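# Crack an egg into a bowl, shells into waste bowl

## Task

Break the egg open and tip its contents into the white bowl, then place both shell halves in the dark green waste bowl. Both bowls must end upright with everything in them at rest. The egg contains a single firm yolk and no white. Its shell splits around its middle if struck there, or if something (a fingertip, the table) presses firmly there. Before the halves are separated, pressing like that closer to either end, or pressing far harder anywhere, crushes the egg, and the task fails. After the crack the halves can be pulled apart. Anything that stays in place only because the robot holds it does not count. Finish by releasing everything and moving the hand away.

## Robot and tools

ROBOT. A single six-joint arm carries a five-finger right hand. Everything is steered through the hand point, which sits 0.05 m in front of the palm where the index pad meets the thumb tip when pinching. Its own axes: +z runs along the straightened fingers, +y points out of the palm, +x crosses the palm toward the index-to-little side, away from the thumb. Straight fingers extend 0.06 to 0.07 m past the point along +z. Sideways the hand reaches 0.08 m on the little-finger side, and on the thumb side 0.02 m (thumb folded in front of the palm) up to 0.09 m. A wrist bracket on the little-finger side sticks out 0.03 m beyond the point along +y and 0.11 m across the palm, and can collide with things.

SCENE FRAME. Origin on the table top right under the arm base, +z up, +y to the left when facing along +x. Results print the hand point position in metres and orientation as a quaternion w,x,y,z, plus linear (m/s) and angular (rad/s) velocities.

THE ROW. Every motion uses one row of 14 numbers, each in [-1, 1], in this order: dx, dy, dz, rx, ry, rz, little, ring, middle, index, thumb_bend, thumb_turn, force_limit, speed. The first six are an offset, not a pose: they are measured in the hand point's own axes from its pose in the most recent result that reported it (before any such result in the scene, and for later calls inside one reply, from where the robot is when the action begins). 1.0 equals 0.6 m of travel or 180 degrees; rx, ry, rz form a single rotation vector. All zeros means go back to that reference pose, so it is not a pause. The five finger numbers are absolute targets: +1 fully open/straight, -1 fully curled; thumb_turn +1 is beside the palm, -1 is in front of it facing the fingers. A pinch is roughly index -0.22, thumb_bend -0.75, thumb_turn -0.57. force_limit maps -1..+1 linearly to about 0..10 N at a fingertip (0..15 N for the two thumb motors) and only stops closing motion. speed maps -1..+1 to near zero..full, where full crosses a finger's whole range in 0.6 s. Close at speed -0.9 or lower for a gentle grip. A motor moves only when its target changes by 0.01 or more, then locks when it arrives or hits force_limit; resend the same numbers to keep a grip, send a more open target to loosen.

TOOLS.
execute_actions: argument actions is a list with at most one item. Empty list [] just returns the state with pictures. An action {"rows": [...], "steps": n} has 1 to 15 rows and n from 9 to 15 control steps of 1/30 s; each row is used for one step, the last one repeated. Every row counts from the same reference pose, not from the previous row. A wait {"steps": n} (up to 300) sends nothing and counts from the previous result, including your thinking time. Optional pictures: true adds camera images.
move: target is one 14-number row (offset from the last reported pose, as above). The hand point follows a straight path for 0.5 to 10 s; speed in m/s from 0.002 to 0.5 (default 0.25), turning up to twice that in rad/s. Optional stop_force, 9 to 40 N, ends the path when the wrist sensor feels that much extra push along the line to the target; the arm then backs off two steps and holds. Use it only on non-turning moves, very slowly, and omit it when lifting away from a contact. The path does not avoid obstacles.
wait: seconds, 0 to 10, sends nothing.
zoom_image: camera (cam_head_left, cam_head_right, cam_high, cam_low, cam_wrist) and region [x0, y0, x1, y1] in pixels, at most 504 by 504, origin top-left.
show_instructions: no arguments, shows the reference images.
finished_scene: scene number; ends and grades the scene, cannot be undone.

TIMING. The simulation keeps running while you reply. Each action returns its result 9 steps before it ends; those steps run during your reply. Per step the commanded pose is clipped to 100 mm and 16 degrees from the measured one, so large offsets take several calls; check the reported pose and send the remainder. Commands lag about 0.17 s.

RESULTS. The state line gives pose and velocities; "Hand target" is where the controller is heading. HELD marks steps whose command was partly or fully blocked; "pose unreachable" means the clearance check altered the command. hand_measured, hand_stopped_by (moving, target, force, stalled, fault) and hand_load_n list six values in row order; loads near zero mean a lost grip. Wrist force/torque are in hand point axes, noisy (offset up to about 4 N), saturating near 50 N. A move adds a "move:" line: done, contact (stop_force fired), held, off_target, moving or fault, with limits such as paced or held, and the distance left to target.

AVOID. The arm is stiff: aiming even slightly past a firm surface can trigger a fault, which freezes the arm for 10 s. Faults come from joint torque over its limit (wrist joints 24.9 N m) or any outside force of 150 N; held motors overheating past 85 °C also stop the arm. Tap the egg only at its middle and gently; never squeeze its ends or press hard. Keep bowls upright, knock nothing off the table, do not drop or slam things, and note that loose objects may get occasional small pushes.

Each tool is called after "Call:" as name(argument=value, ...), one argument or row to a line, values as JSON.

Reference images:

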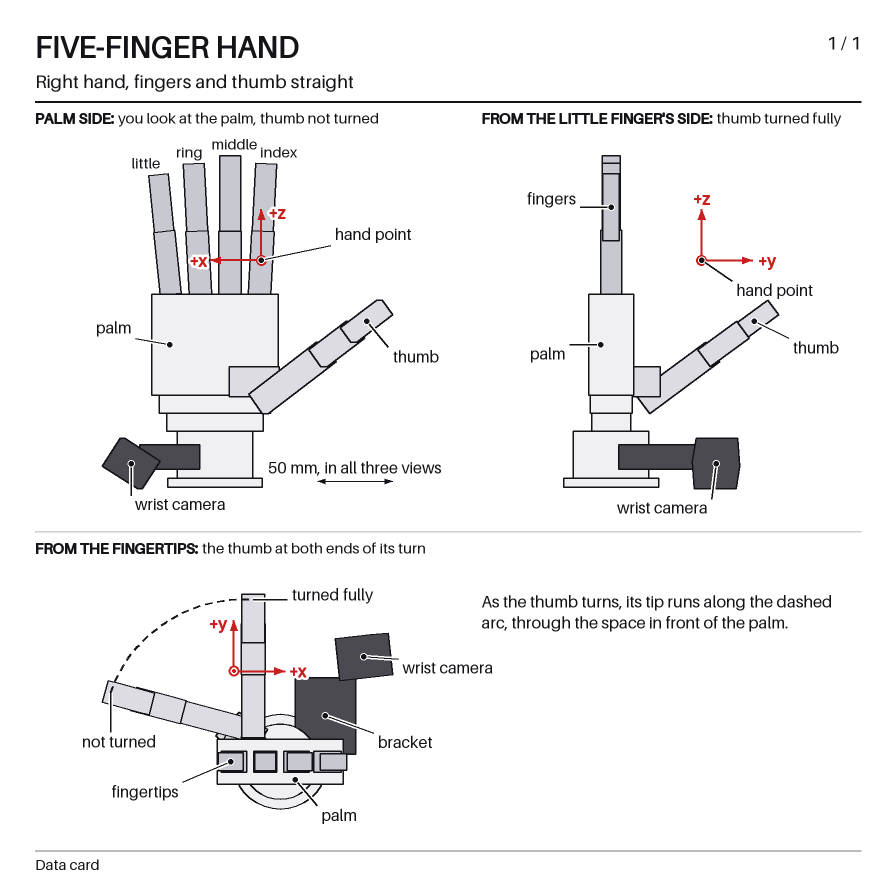

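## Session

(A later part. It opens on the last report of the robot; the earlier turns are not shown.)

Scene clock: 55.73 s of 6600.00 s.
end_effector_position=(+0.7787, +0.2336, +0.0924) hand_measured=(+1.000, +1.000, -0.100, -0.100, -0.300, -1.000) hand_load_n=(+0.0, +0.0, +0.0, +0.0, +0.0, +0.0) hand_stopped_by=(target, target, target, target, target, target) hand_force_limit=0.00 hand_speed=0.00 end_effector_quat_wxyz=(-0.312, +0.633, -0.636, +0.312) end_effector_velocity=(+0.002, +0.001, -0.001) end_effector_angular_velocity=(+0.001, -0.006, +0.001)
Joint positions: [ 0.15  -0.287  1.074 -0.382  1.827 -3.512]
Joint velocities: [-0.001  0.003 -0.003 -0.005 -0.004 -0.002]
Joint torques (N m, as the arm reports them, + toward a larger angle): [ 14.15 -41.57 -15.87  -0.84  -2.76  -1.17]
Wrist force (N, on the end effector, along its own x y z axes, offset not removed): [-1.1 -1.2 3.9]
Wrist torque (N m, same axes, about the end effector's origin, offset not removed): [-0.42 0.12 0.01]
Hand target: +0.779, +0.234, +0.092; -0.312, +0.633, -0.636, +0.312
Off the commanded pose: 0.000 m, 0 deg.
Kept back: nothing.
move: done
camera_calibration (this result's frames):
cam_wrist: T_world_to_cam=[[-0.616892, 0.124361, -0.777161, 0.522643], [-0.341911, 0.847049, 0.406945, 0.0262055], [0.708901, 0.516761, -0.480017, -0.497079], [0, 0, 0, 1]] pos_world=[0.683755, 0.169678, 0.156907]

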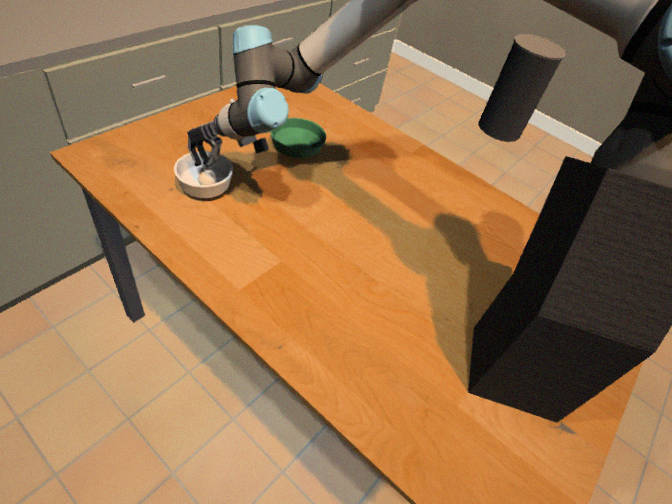

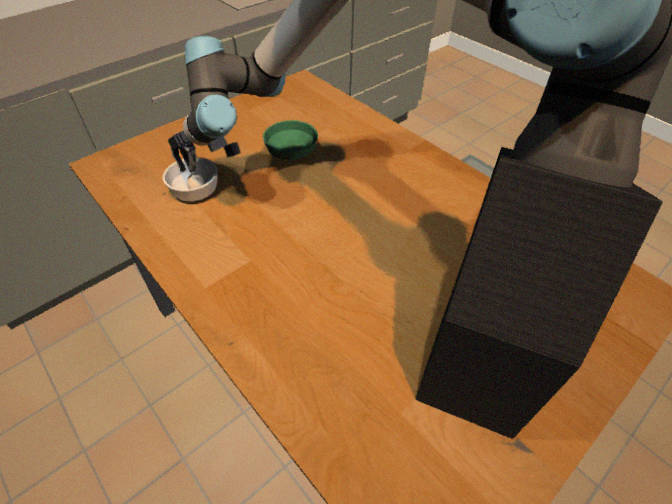

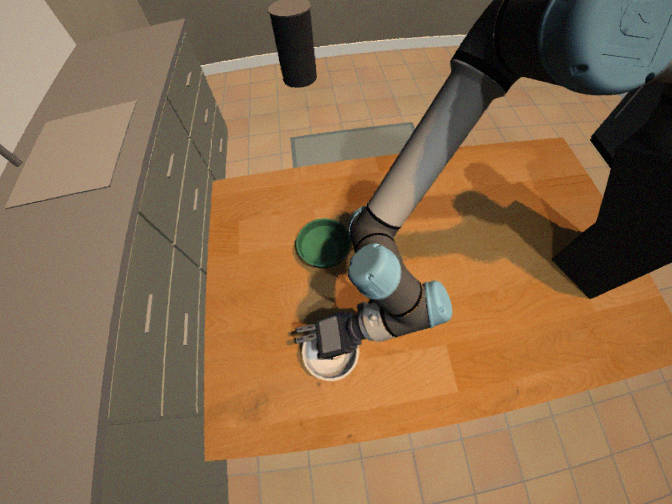

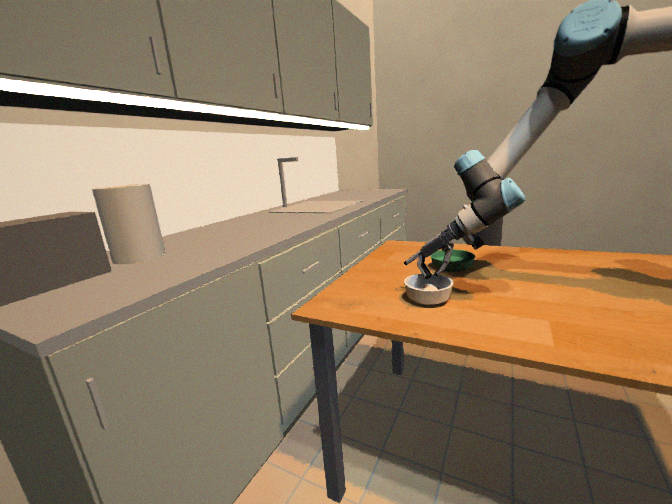

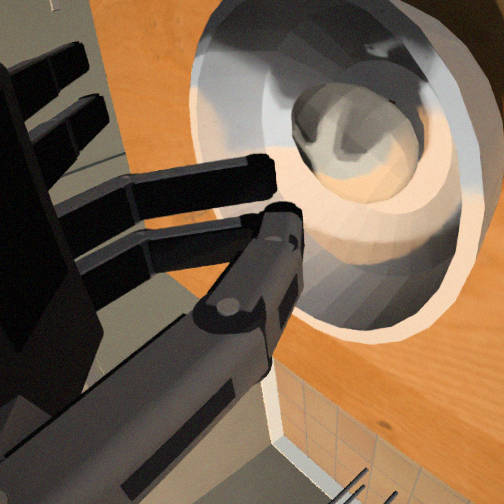

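Call:
move(
  target=[0.006,0.025,0.0195,0,0,0,1,1,-0.15,-0.12,-0.2,-1,0,0],
  speed=0.03,
)

Call:
move(
  target=[0,0.025,0.0195,0,0,0,1,1,-0.15,-0.12,-0.2,-1,0,0],
  speed=0.003,
  stop_force=9,
)

Call:
zoom_image(
  camera="cam_head_left",
  region=[160, 130, 260, 210],
)

Scene clock: 57.10 s of 6600.00 s.
end_effector_position=(+0.7788, +0.2301, +0.0736) hand_measured=(+1.000, +1.000, -0.150, -0.120, -0.200, -1.000) hand_load_n=(+0.0, +0.0, +0.0, +0.0, +0.0, +0.0) hand_stopped_by=(target, target, target, target, target, target) hand_force_limit=0.00 hand_speed=0.00 end_effector_quat_wxyz=(-0.312, +0.633, -0.636, +0.312) end_effector_velocity=(+0.000, -0.000, -0.002) end_effector_angular_velocity=(+0.001, -0.000, +0.001)
Joint positions: [ 0.132 -0.257  1.053 -0.393  1.811 -3.519]
Joint velocities: [-0.002  0.004 -0.003 -0.001 -0.004 -0.001]
Joint torques (N m, as the arm reports them, + toward a larger angle): [ 14.37 -42.76 -13.97  -0.77  -2.68  -1.33]
Wrist force (N, on the end effector, along its own x y z axes, offset not removed): [-1.5 2.1 -1.5]
Wrist torque (N m, same axes, about the end effector's origin, offset not removed): [0.45 0.41 0.00]
Hand target: +0.779, +0.230, +0.073; -0.312, +0.633, -0.636, +0.312
Off the commanded pose: 0.000 m, 0 deg.
Kept back: nothing.
move: done
camera_calibration (this result's frames):
cam_wrist: T_world_to_cam=[[-0.616886, 0.124346, -0.777167, 0.508531], [-0.341917, 0.847054, 0.406929, 0.0368386], [0.708903, 0.516756, -0.48002, -0.504304], [0, 0, 0, 1]] pos_world=[0.683804, 0.166164, 0.138147]

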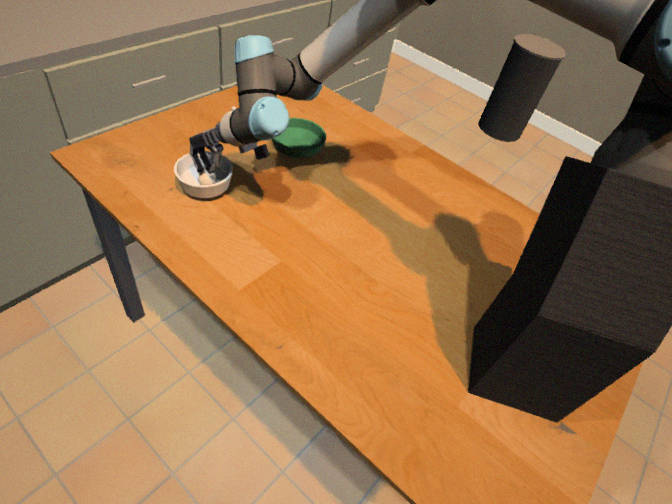

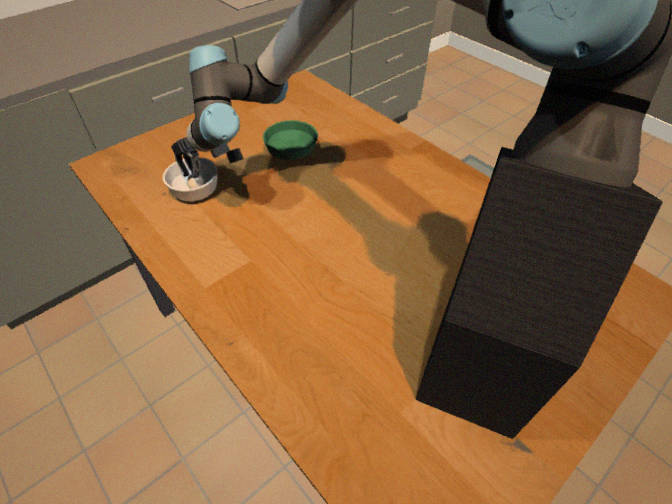

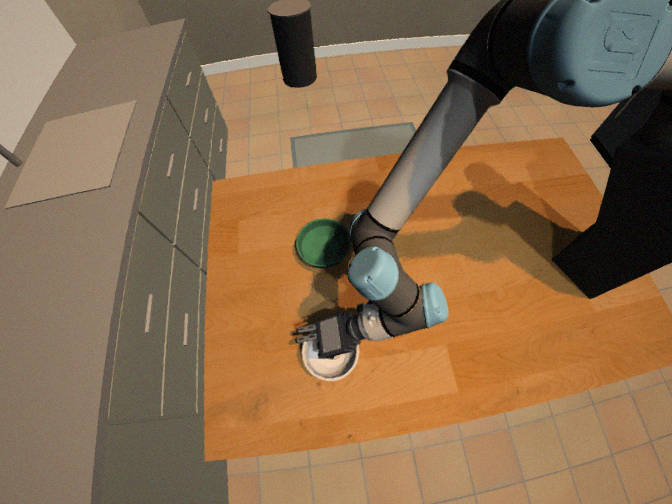

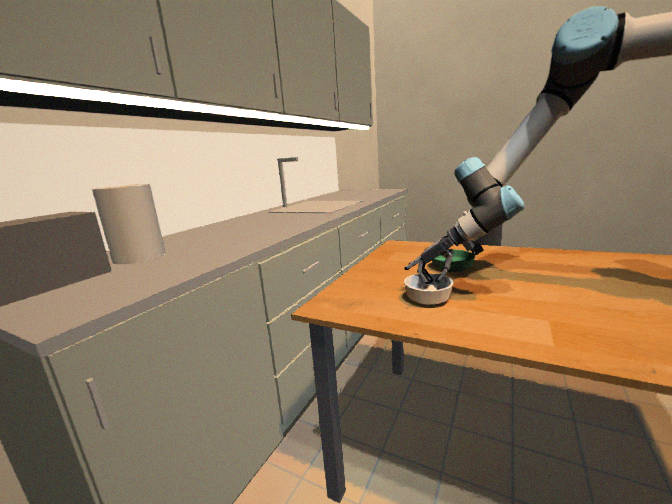

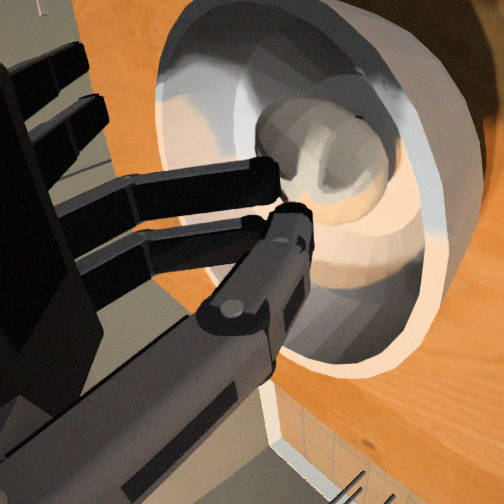

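Scene clock: 59.83 s of 6600.00 s.
end_effector_position=(+0.7789, +0.2301, +0.0666) hand_measured=(+1.000, +1.000, -0.150, -0.120, -0.200, -1.000) hand_load_n=(+0.0, +0.0, -4.5, +0.0, +0.0, +0.0) hand_stopped_by=(target, target, target, target, target, target) hand_force_limit=0.00 hand_speed=0.00 end_effector_quat_wxyz=(-0.312, +0.633, -0.636, +0.312) end_effector_velocity=(+0.001, -0.001, +0.002) end_effector_angular_velocity=(+0.001, -0.001, +0.000)
Joint positions: [ 0.128 -0.244  1.042 -0.396  1.806 -3.521]
Joint velocities: [-0.    -0.003  0.002  0.    -0.001 -0.   ]
Joint torques (N m, as the arm reports them, + toward a larger angle): [ 20.2  -50.25  -1.93   1.36   0.49  -0.98]
Wrist force (N, on the end effector, along its own x y z axes, offset not removed): [2.0 -6.1 -8.6]
Wrist torque (N m, same axes, about the end effector's origin, offset not removed): [0.35 -0.08 0.02]
Hand target: +0.779, +0.230, +0.067; -0.312, +0.633, -0.636, +0.312
Off the commanded pose: 0.012 m, 0 deg.
Kept back: nothing.
move: contact
camera_calibration (this result's frames):
cam_wrist: T_world_to_cam=[[-0.616667, 0.124397, -0.777333, 0.502994], [-0.341965, 0.847077, 0.406843, 0.0398361], [0.709071, 0.516707, -0.479824, -0.507916], [0, 0, 0, 1]] pos_world=[0.68395, 0.166128, 0.131077]

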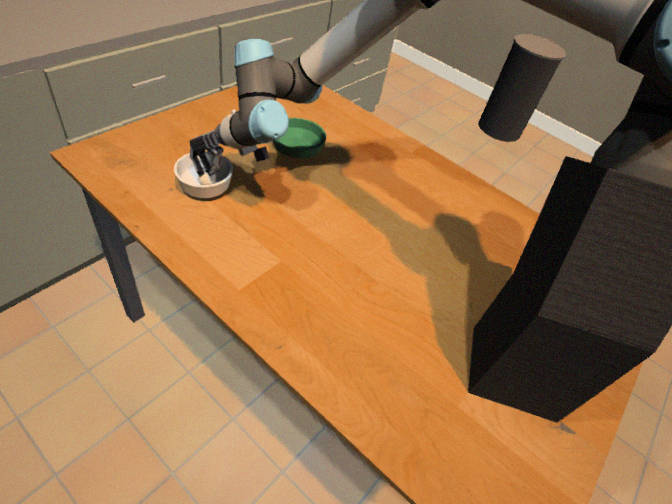

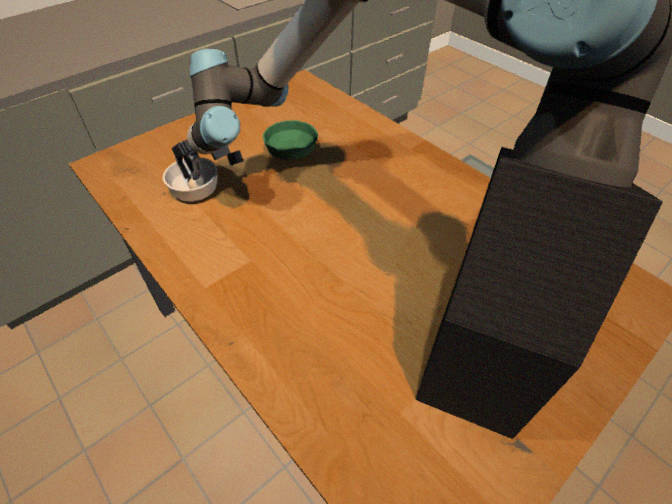

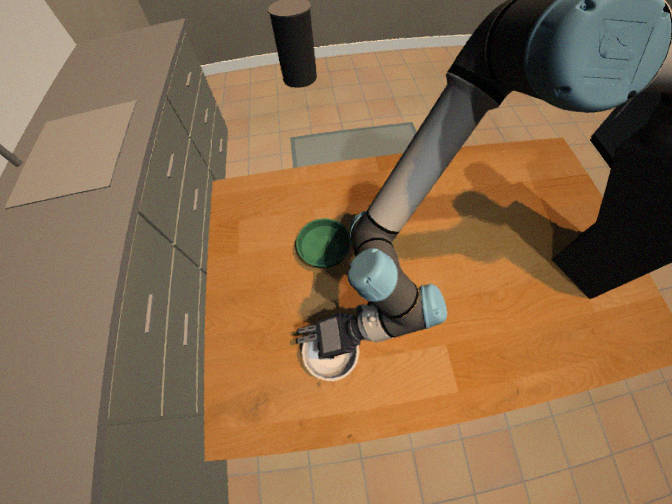

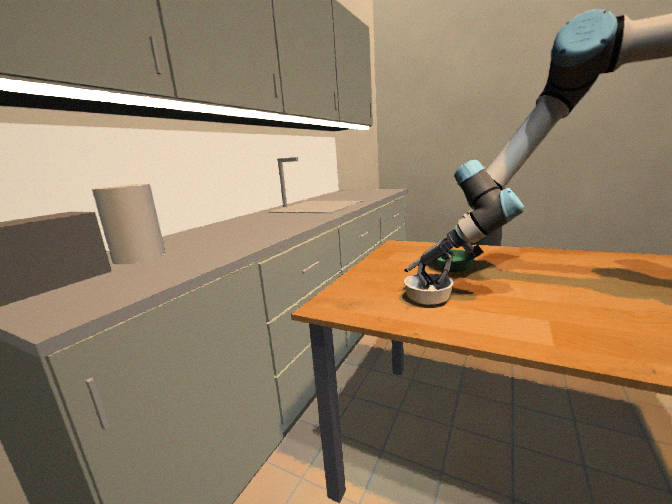

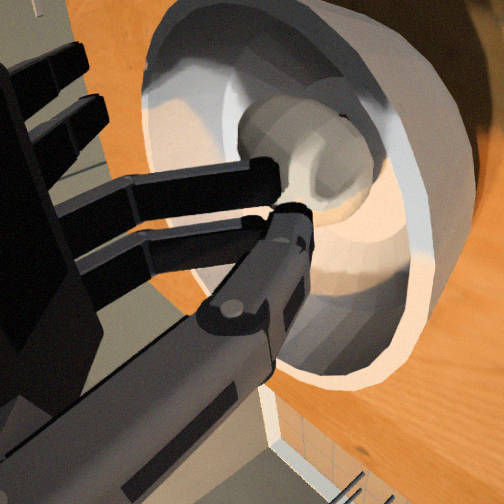

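Region (160, 130, 260, 210) of cam_head_left's 672x504 image, scaled by 5.040, with more detail than that image has; it fills the top 403 rows of this view, and the rest is white.

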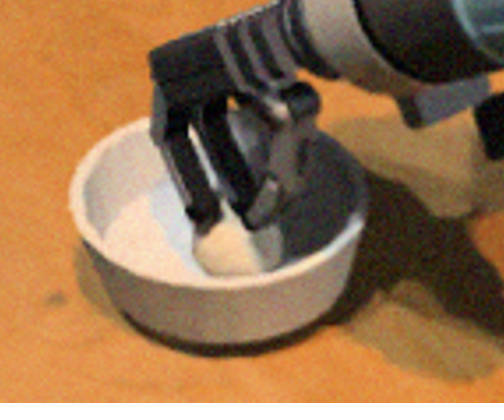

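Call:
move(
  target=[0.004,-0.0093,0.0012,0.1,0,0,1,1,-0.15,-0.12,-0.2,-1,0,0],
  speed=0.08,
)

Call:
move(
  target=[0,0.028,0.01,0,0,0,1,1,-0.15,-0.12,-0.2,-1,0,0],
  speed=0.003,
  stop_force=9,
)

Call:
zoom_image(
  camera="cam_head_left",
  region=[160, 130, 260, 210],
)

Call:
zoom_image(
  camera="cam_low",
  region=[390, 240, 490, 310],
)

Scene clock: 62.80 s of 6600.00 s.
end_effector_position=(+0.7829, +0.2276, +0.0707) hand_measured=(+1.000, +1.000, -0.150, -0.120, -0.200, -1.000) hand_load_n=(+0.0, +0.0, +0.0, +0.0, +0.0, +0.0) hand_stopped_by=(target, target, target, target, target, target) hand_force_limit=0.00 hand_speed=0.00 end_effector_quat_wxyz=(-0.406, +0.577, -0.580, +0.407) end_effector_velocity=(+0.001, -0.000, +0.001) end_effector_angular_velocity=(+0.001, -0.015, +0.000)
Joint positions: [ 0.082 -0.254  1.28  -0.916  1.638 -3.576]
Joint velocities: [-0.002  0.001  0.007 -0.021 -0.009 -0.001]
Joint torques (N m, as the arm reports them, + toward a larger angle): [ 14.59 -38.1    1.05  -1.73  -2.69  -1.09]
Wrist force (N, on the end effector, along its own x y z axes, offset not removed): [0.0 3.3 -1.0]
Wrist torque (N m, same axes, about the end effector's origin, offset not removed): [0.49 -0.16 -0.08]
Hand target: +0.783, +0.228, +0.071; -0.407, +0.577, -0.579, +0.408
Off the commanded pose: 0.000 m, 0 deg.
Kept back: nothing.
move: done
camera_calibration (this result's frames):
cam_wrist: T_world_to_cam=[[-0.347669, 0.123923, -0.929392, 0.309141], [-0.449854, 0.847643, 0.281305, 0.134812], [0.822653, 0.515892, -0.238952, -0.613225], [0, 0, 0, 1]] pos_world=[0.672596, 0.163775, 0.102858]

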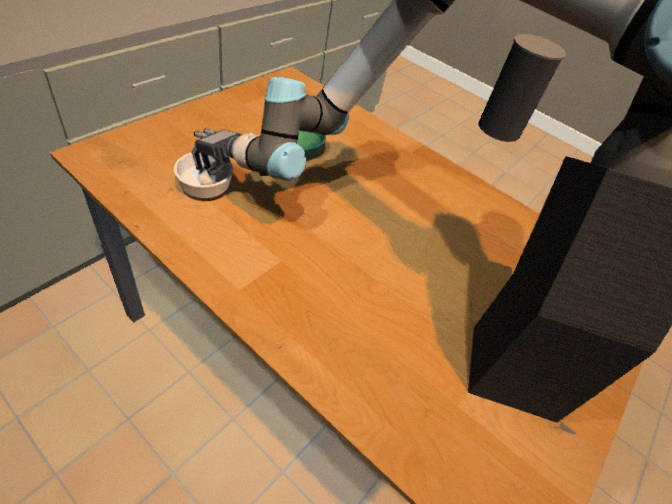

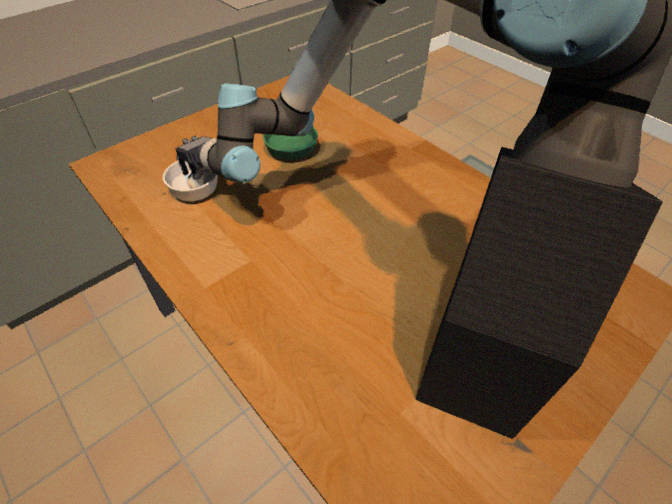

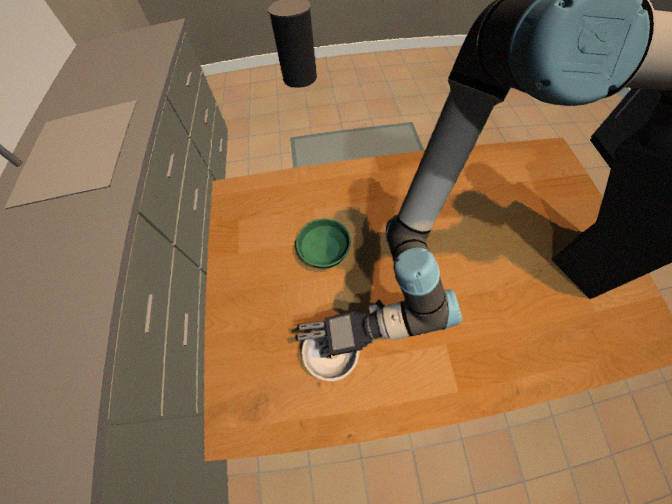

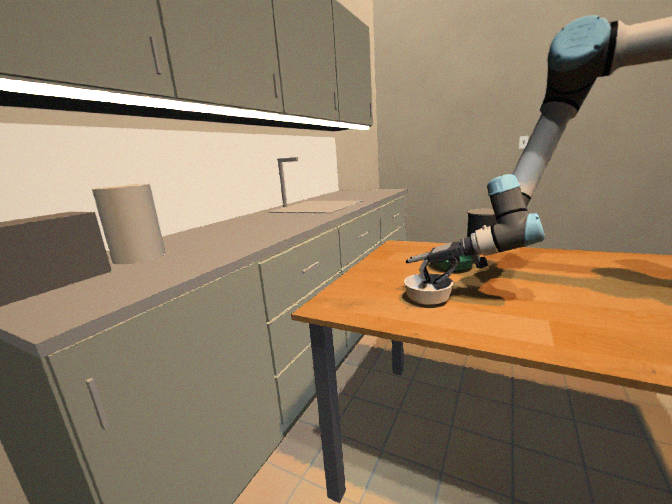

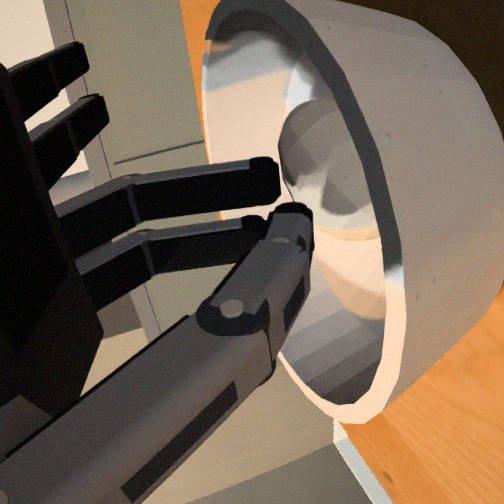

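Scene clock: 64.97 s of 6600.00 s.
end_effector_position=(+0.7830, +0.2276, +0.0653) hand_measured=(+1.000, +1.000, -0.150, -0.120, -0.200, -1.000) hand_load_n=(+0.0, +0.0, -2.0, +0.0, +0.0, +0.0) hand_stopped_by=(target, target, target, target, target, target) hand_force_limit=0.00 hand_speed=0.00 end_effector_quat_wxyz=(-0.407, +0.577, -0.580, +0.407) end_effector_velocity=(+0.000, -0.001, +0.001) end_effector_angular_velocity=(-0.000, -0.001, -0.000)
Joint positions: [ 0.078 -0.243  1.271 -0.917  1.634 -3.577]
Joint velocities: [-0.    -0.002  0.002 -0.001  0.    -0.   ]
Joint torques (N m, as the arm reports them, + toward a larger angle): [ 19.1  -47.91   3.97   1.13   1.13  -1.4 ]
Wrist force (N, on the end effector, along its own x y z axes, offset not removed): [-1.3 -5.4 -3.7]
Wrist torque (N m, same axes, about the end effector's origin, offset not removed): [0.30 0.55 -0.24]
Hand target: +0.783, +0.228, +0.065; -0.407, +0.577, -0.580, +0.407
Off the commanded pose: 0.012 m, 0 deg.
Kept back: nothing.
move: contact
camera_calibration (this result's frames):
cam_wrist: T_world_to_cam=[[-0.347387, 0.123942, -0.929495, 0.304004], [-0.449885, 0.847671, 0.28117, 0.136435], [0.822755, 0.515841, -0.23871, -0.614659], [0, 0, 0, 1]] pos_world=[0.672701, 0.163736, 0.0974837]

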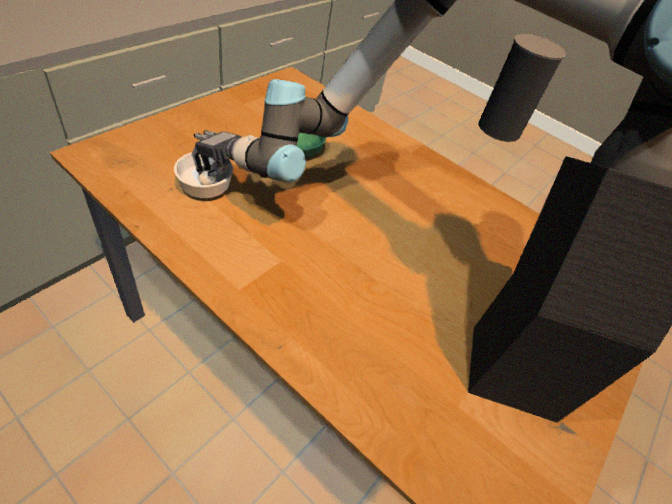

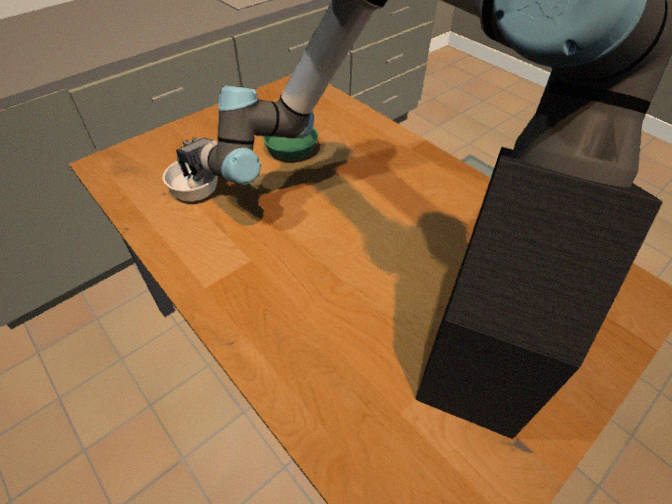

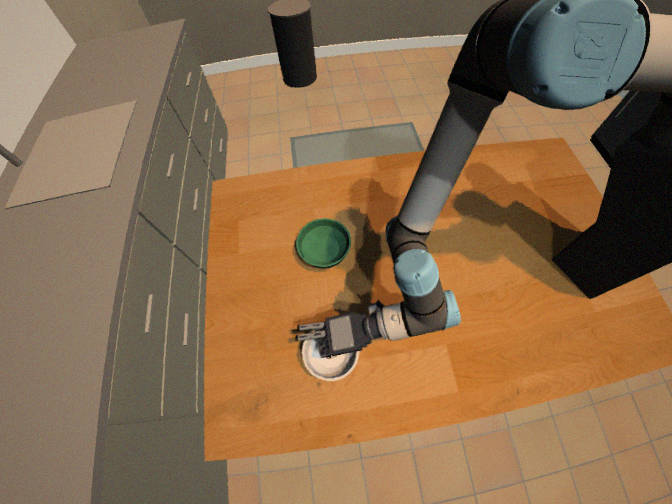

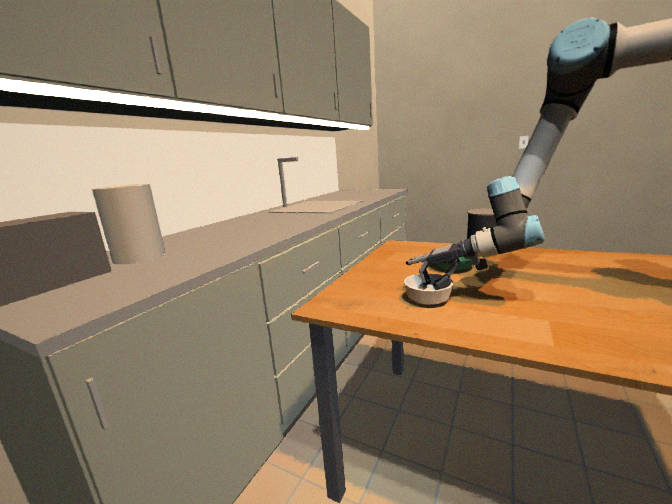

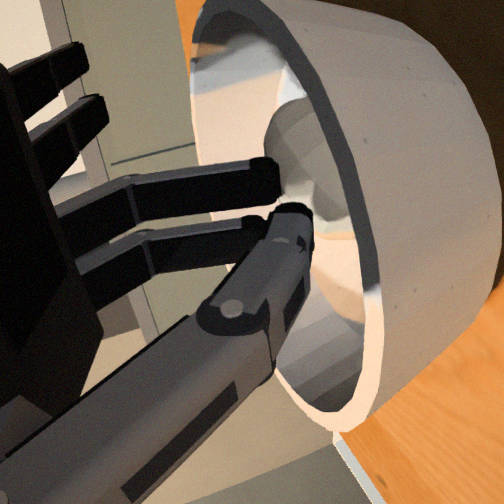

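Region (160, 130, 260, 210) of cam_head_left's 672x504 image, scaled by 5.040, with more detail than that image has; it fills the top 403 rows of this view, and the rest is white.

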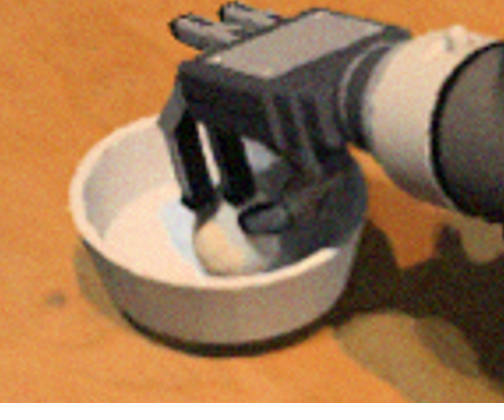

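Region (390, 240, 490, 310) of cam_low's 672x504 image, scaled by 5.040, with more detail than that image has; it fills the top 353 rows of this view, and the rest is white.

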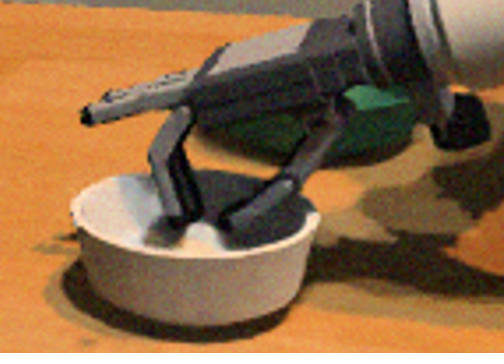

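Open the thumb slowly so it presses down and back.

Call:
move(
  target=[0,0.0003,0,0,0,0,1,1,-0.15,-0.12,0.1,-1,0,-0.9],
)

Call:
zoom_image(
  camera="cam_head_left",
  region=[160, 130, 260, 210],
)

Scene clock: 68.33 s of 6600.00 s.
end_effector_position=(+0.7829, +0.2276, +0.0651) hand_measured=(+1.000, +1.000, -0.150, -0.120, +0.100, -1.000) hand_load_n=(+0.0, +0.0, -2.0, +0.0, +0.0, +0.0) hand_stopped_by=(target, target, target, target, target, target) hand_force_limit=0.00 hand_speed=-0.90 end_effector_quat_wxyz=(-0.407, +0.577, -0.580, +0.407) end_effector_velocity=(+0.000, +0.000, +0.000) end_effector_angular_velocity=(+0.000, -0.001, +0.001)
Joint positions: [ 0.078 -0.243  1.271 -0.918  1.634 -3.577]
Joint velocities: [ 0.    -0.     0.    -0.001 -0.001 -0.   ]
Joint torques (N m, as the arm reports them, + toward a larger angle): [  9.4  -31.56  -7.25   0.56  -1.55  -1.39]
Wrist force (N, on the end effector, along its own x y z axes, offset not removed): [-2.2 -8.6 -6.3]
Wrist torque (N m, same axes, about the end effector's origin, offset not removed): [0.55 0.53 -0.09]
Hand target: +0.783, +0.228, +0.065; -0.407, +0.577, -0.580, +0.407
Off the commanded pose: 0.000 m, 0 deg.
Kept back: nothing.
move: done
camera_calibration (this result's frames):
cam_wrist: T_world_to_cam=[[-0.347381, 0.123942, -0.929497, 0.303823], [-0.449886, 0.847672, 0.281167, 0.136456], [0.822757, 0.51584, -0.238705, -0.614652], [0, 0, 0, 1]] pos_world=[0.672641, 0.163736, 0.097315]

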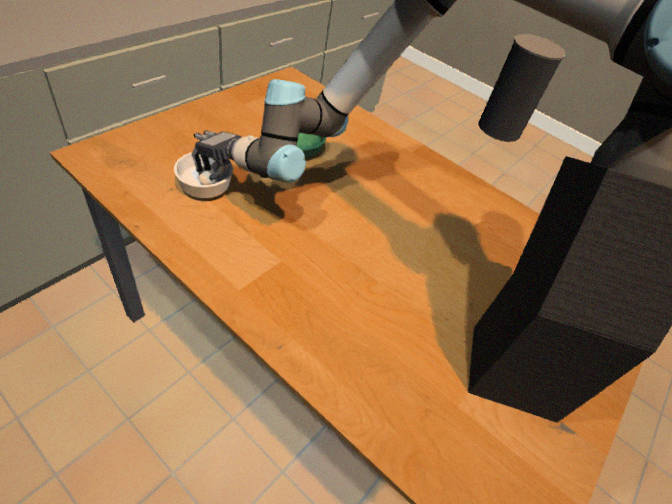

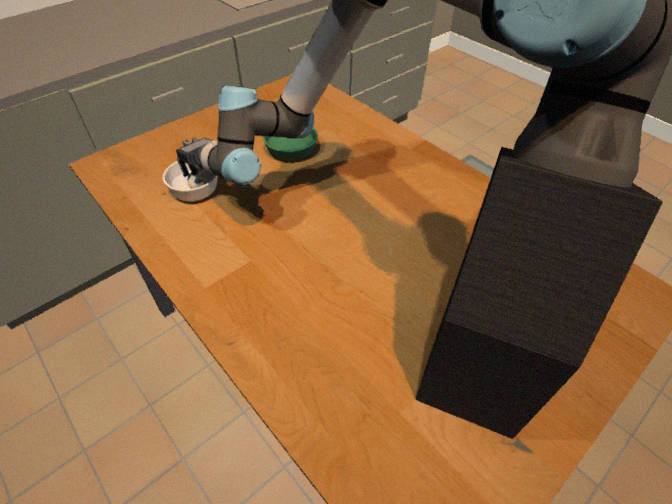

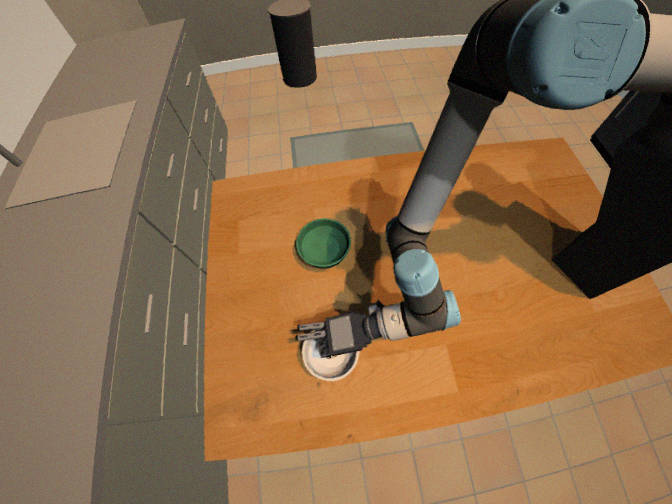

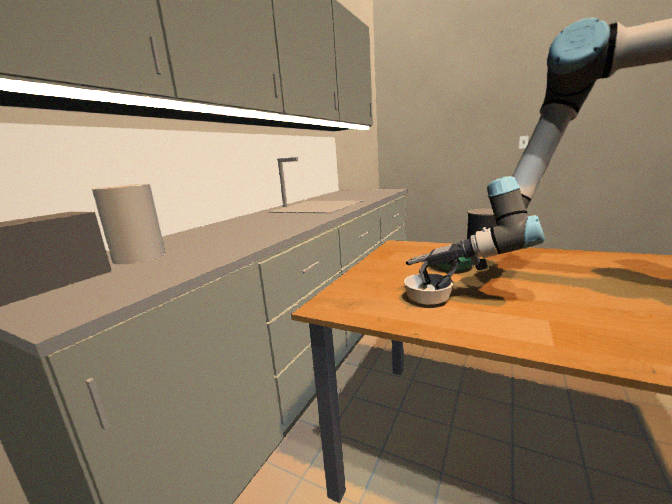

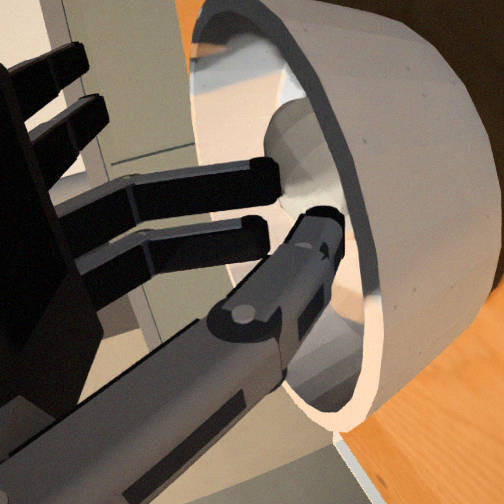

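Region (160, 130, 260, 210) of cam_head_left's 672x504 image, scaled by 5.040, with more detail than that image has; it fills the top 403 rows of this view, and the rest is white.

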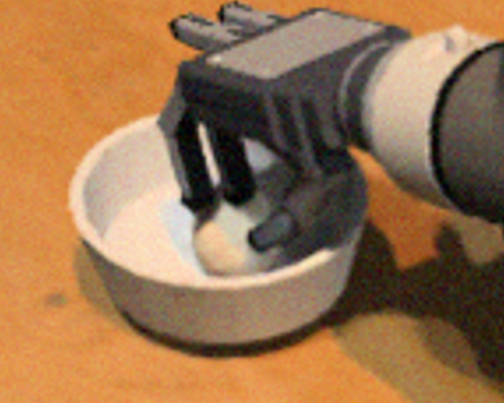

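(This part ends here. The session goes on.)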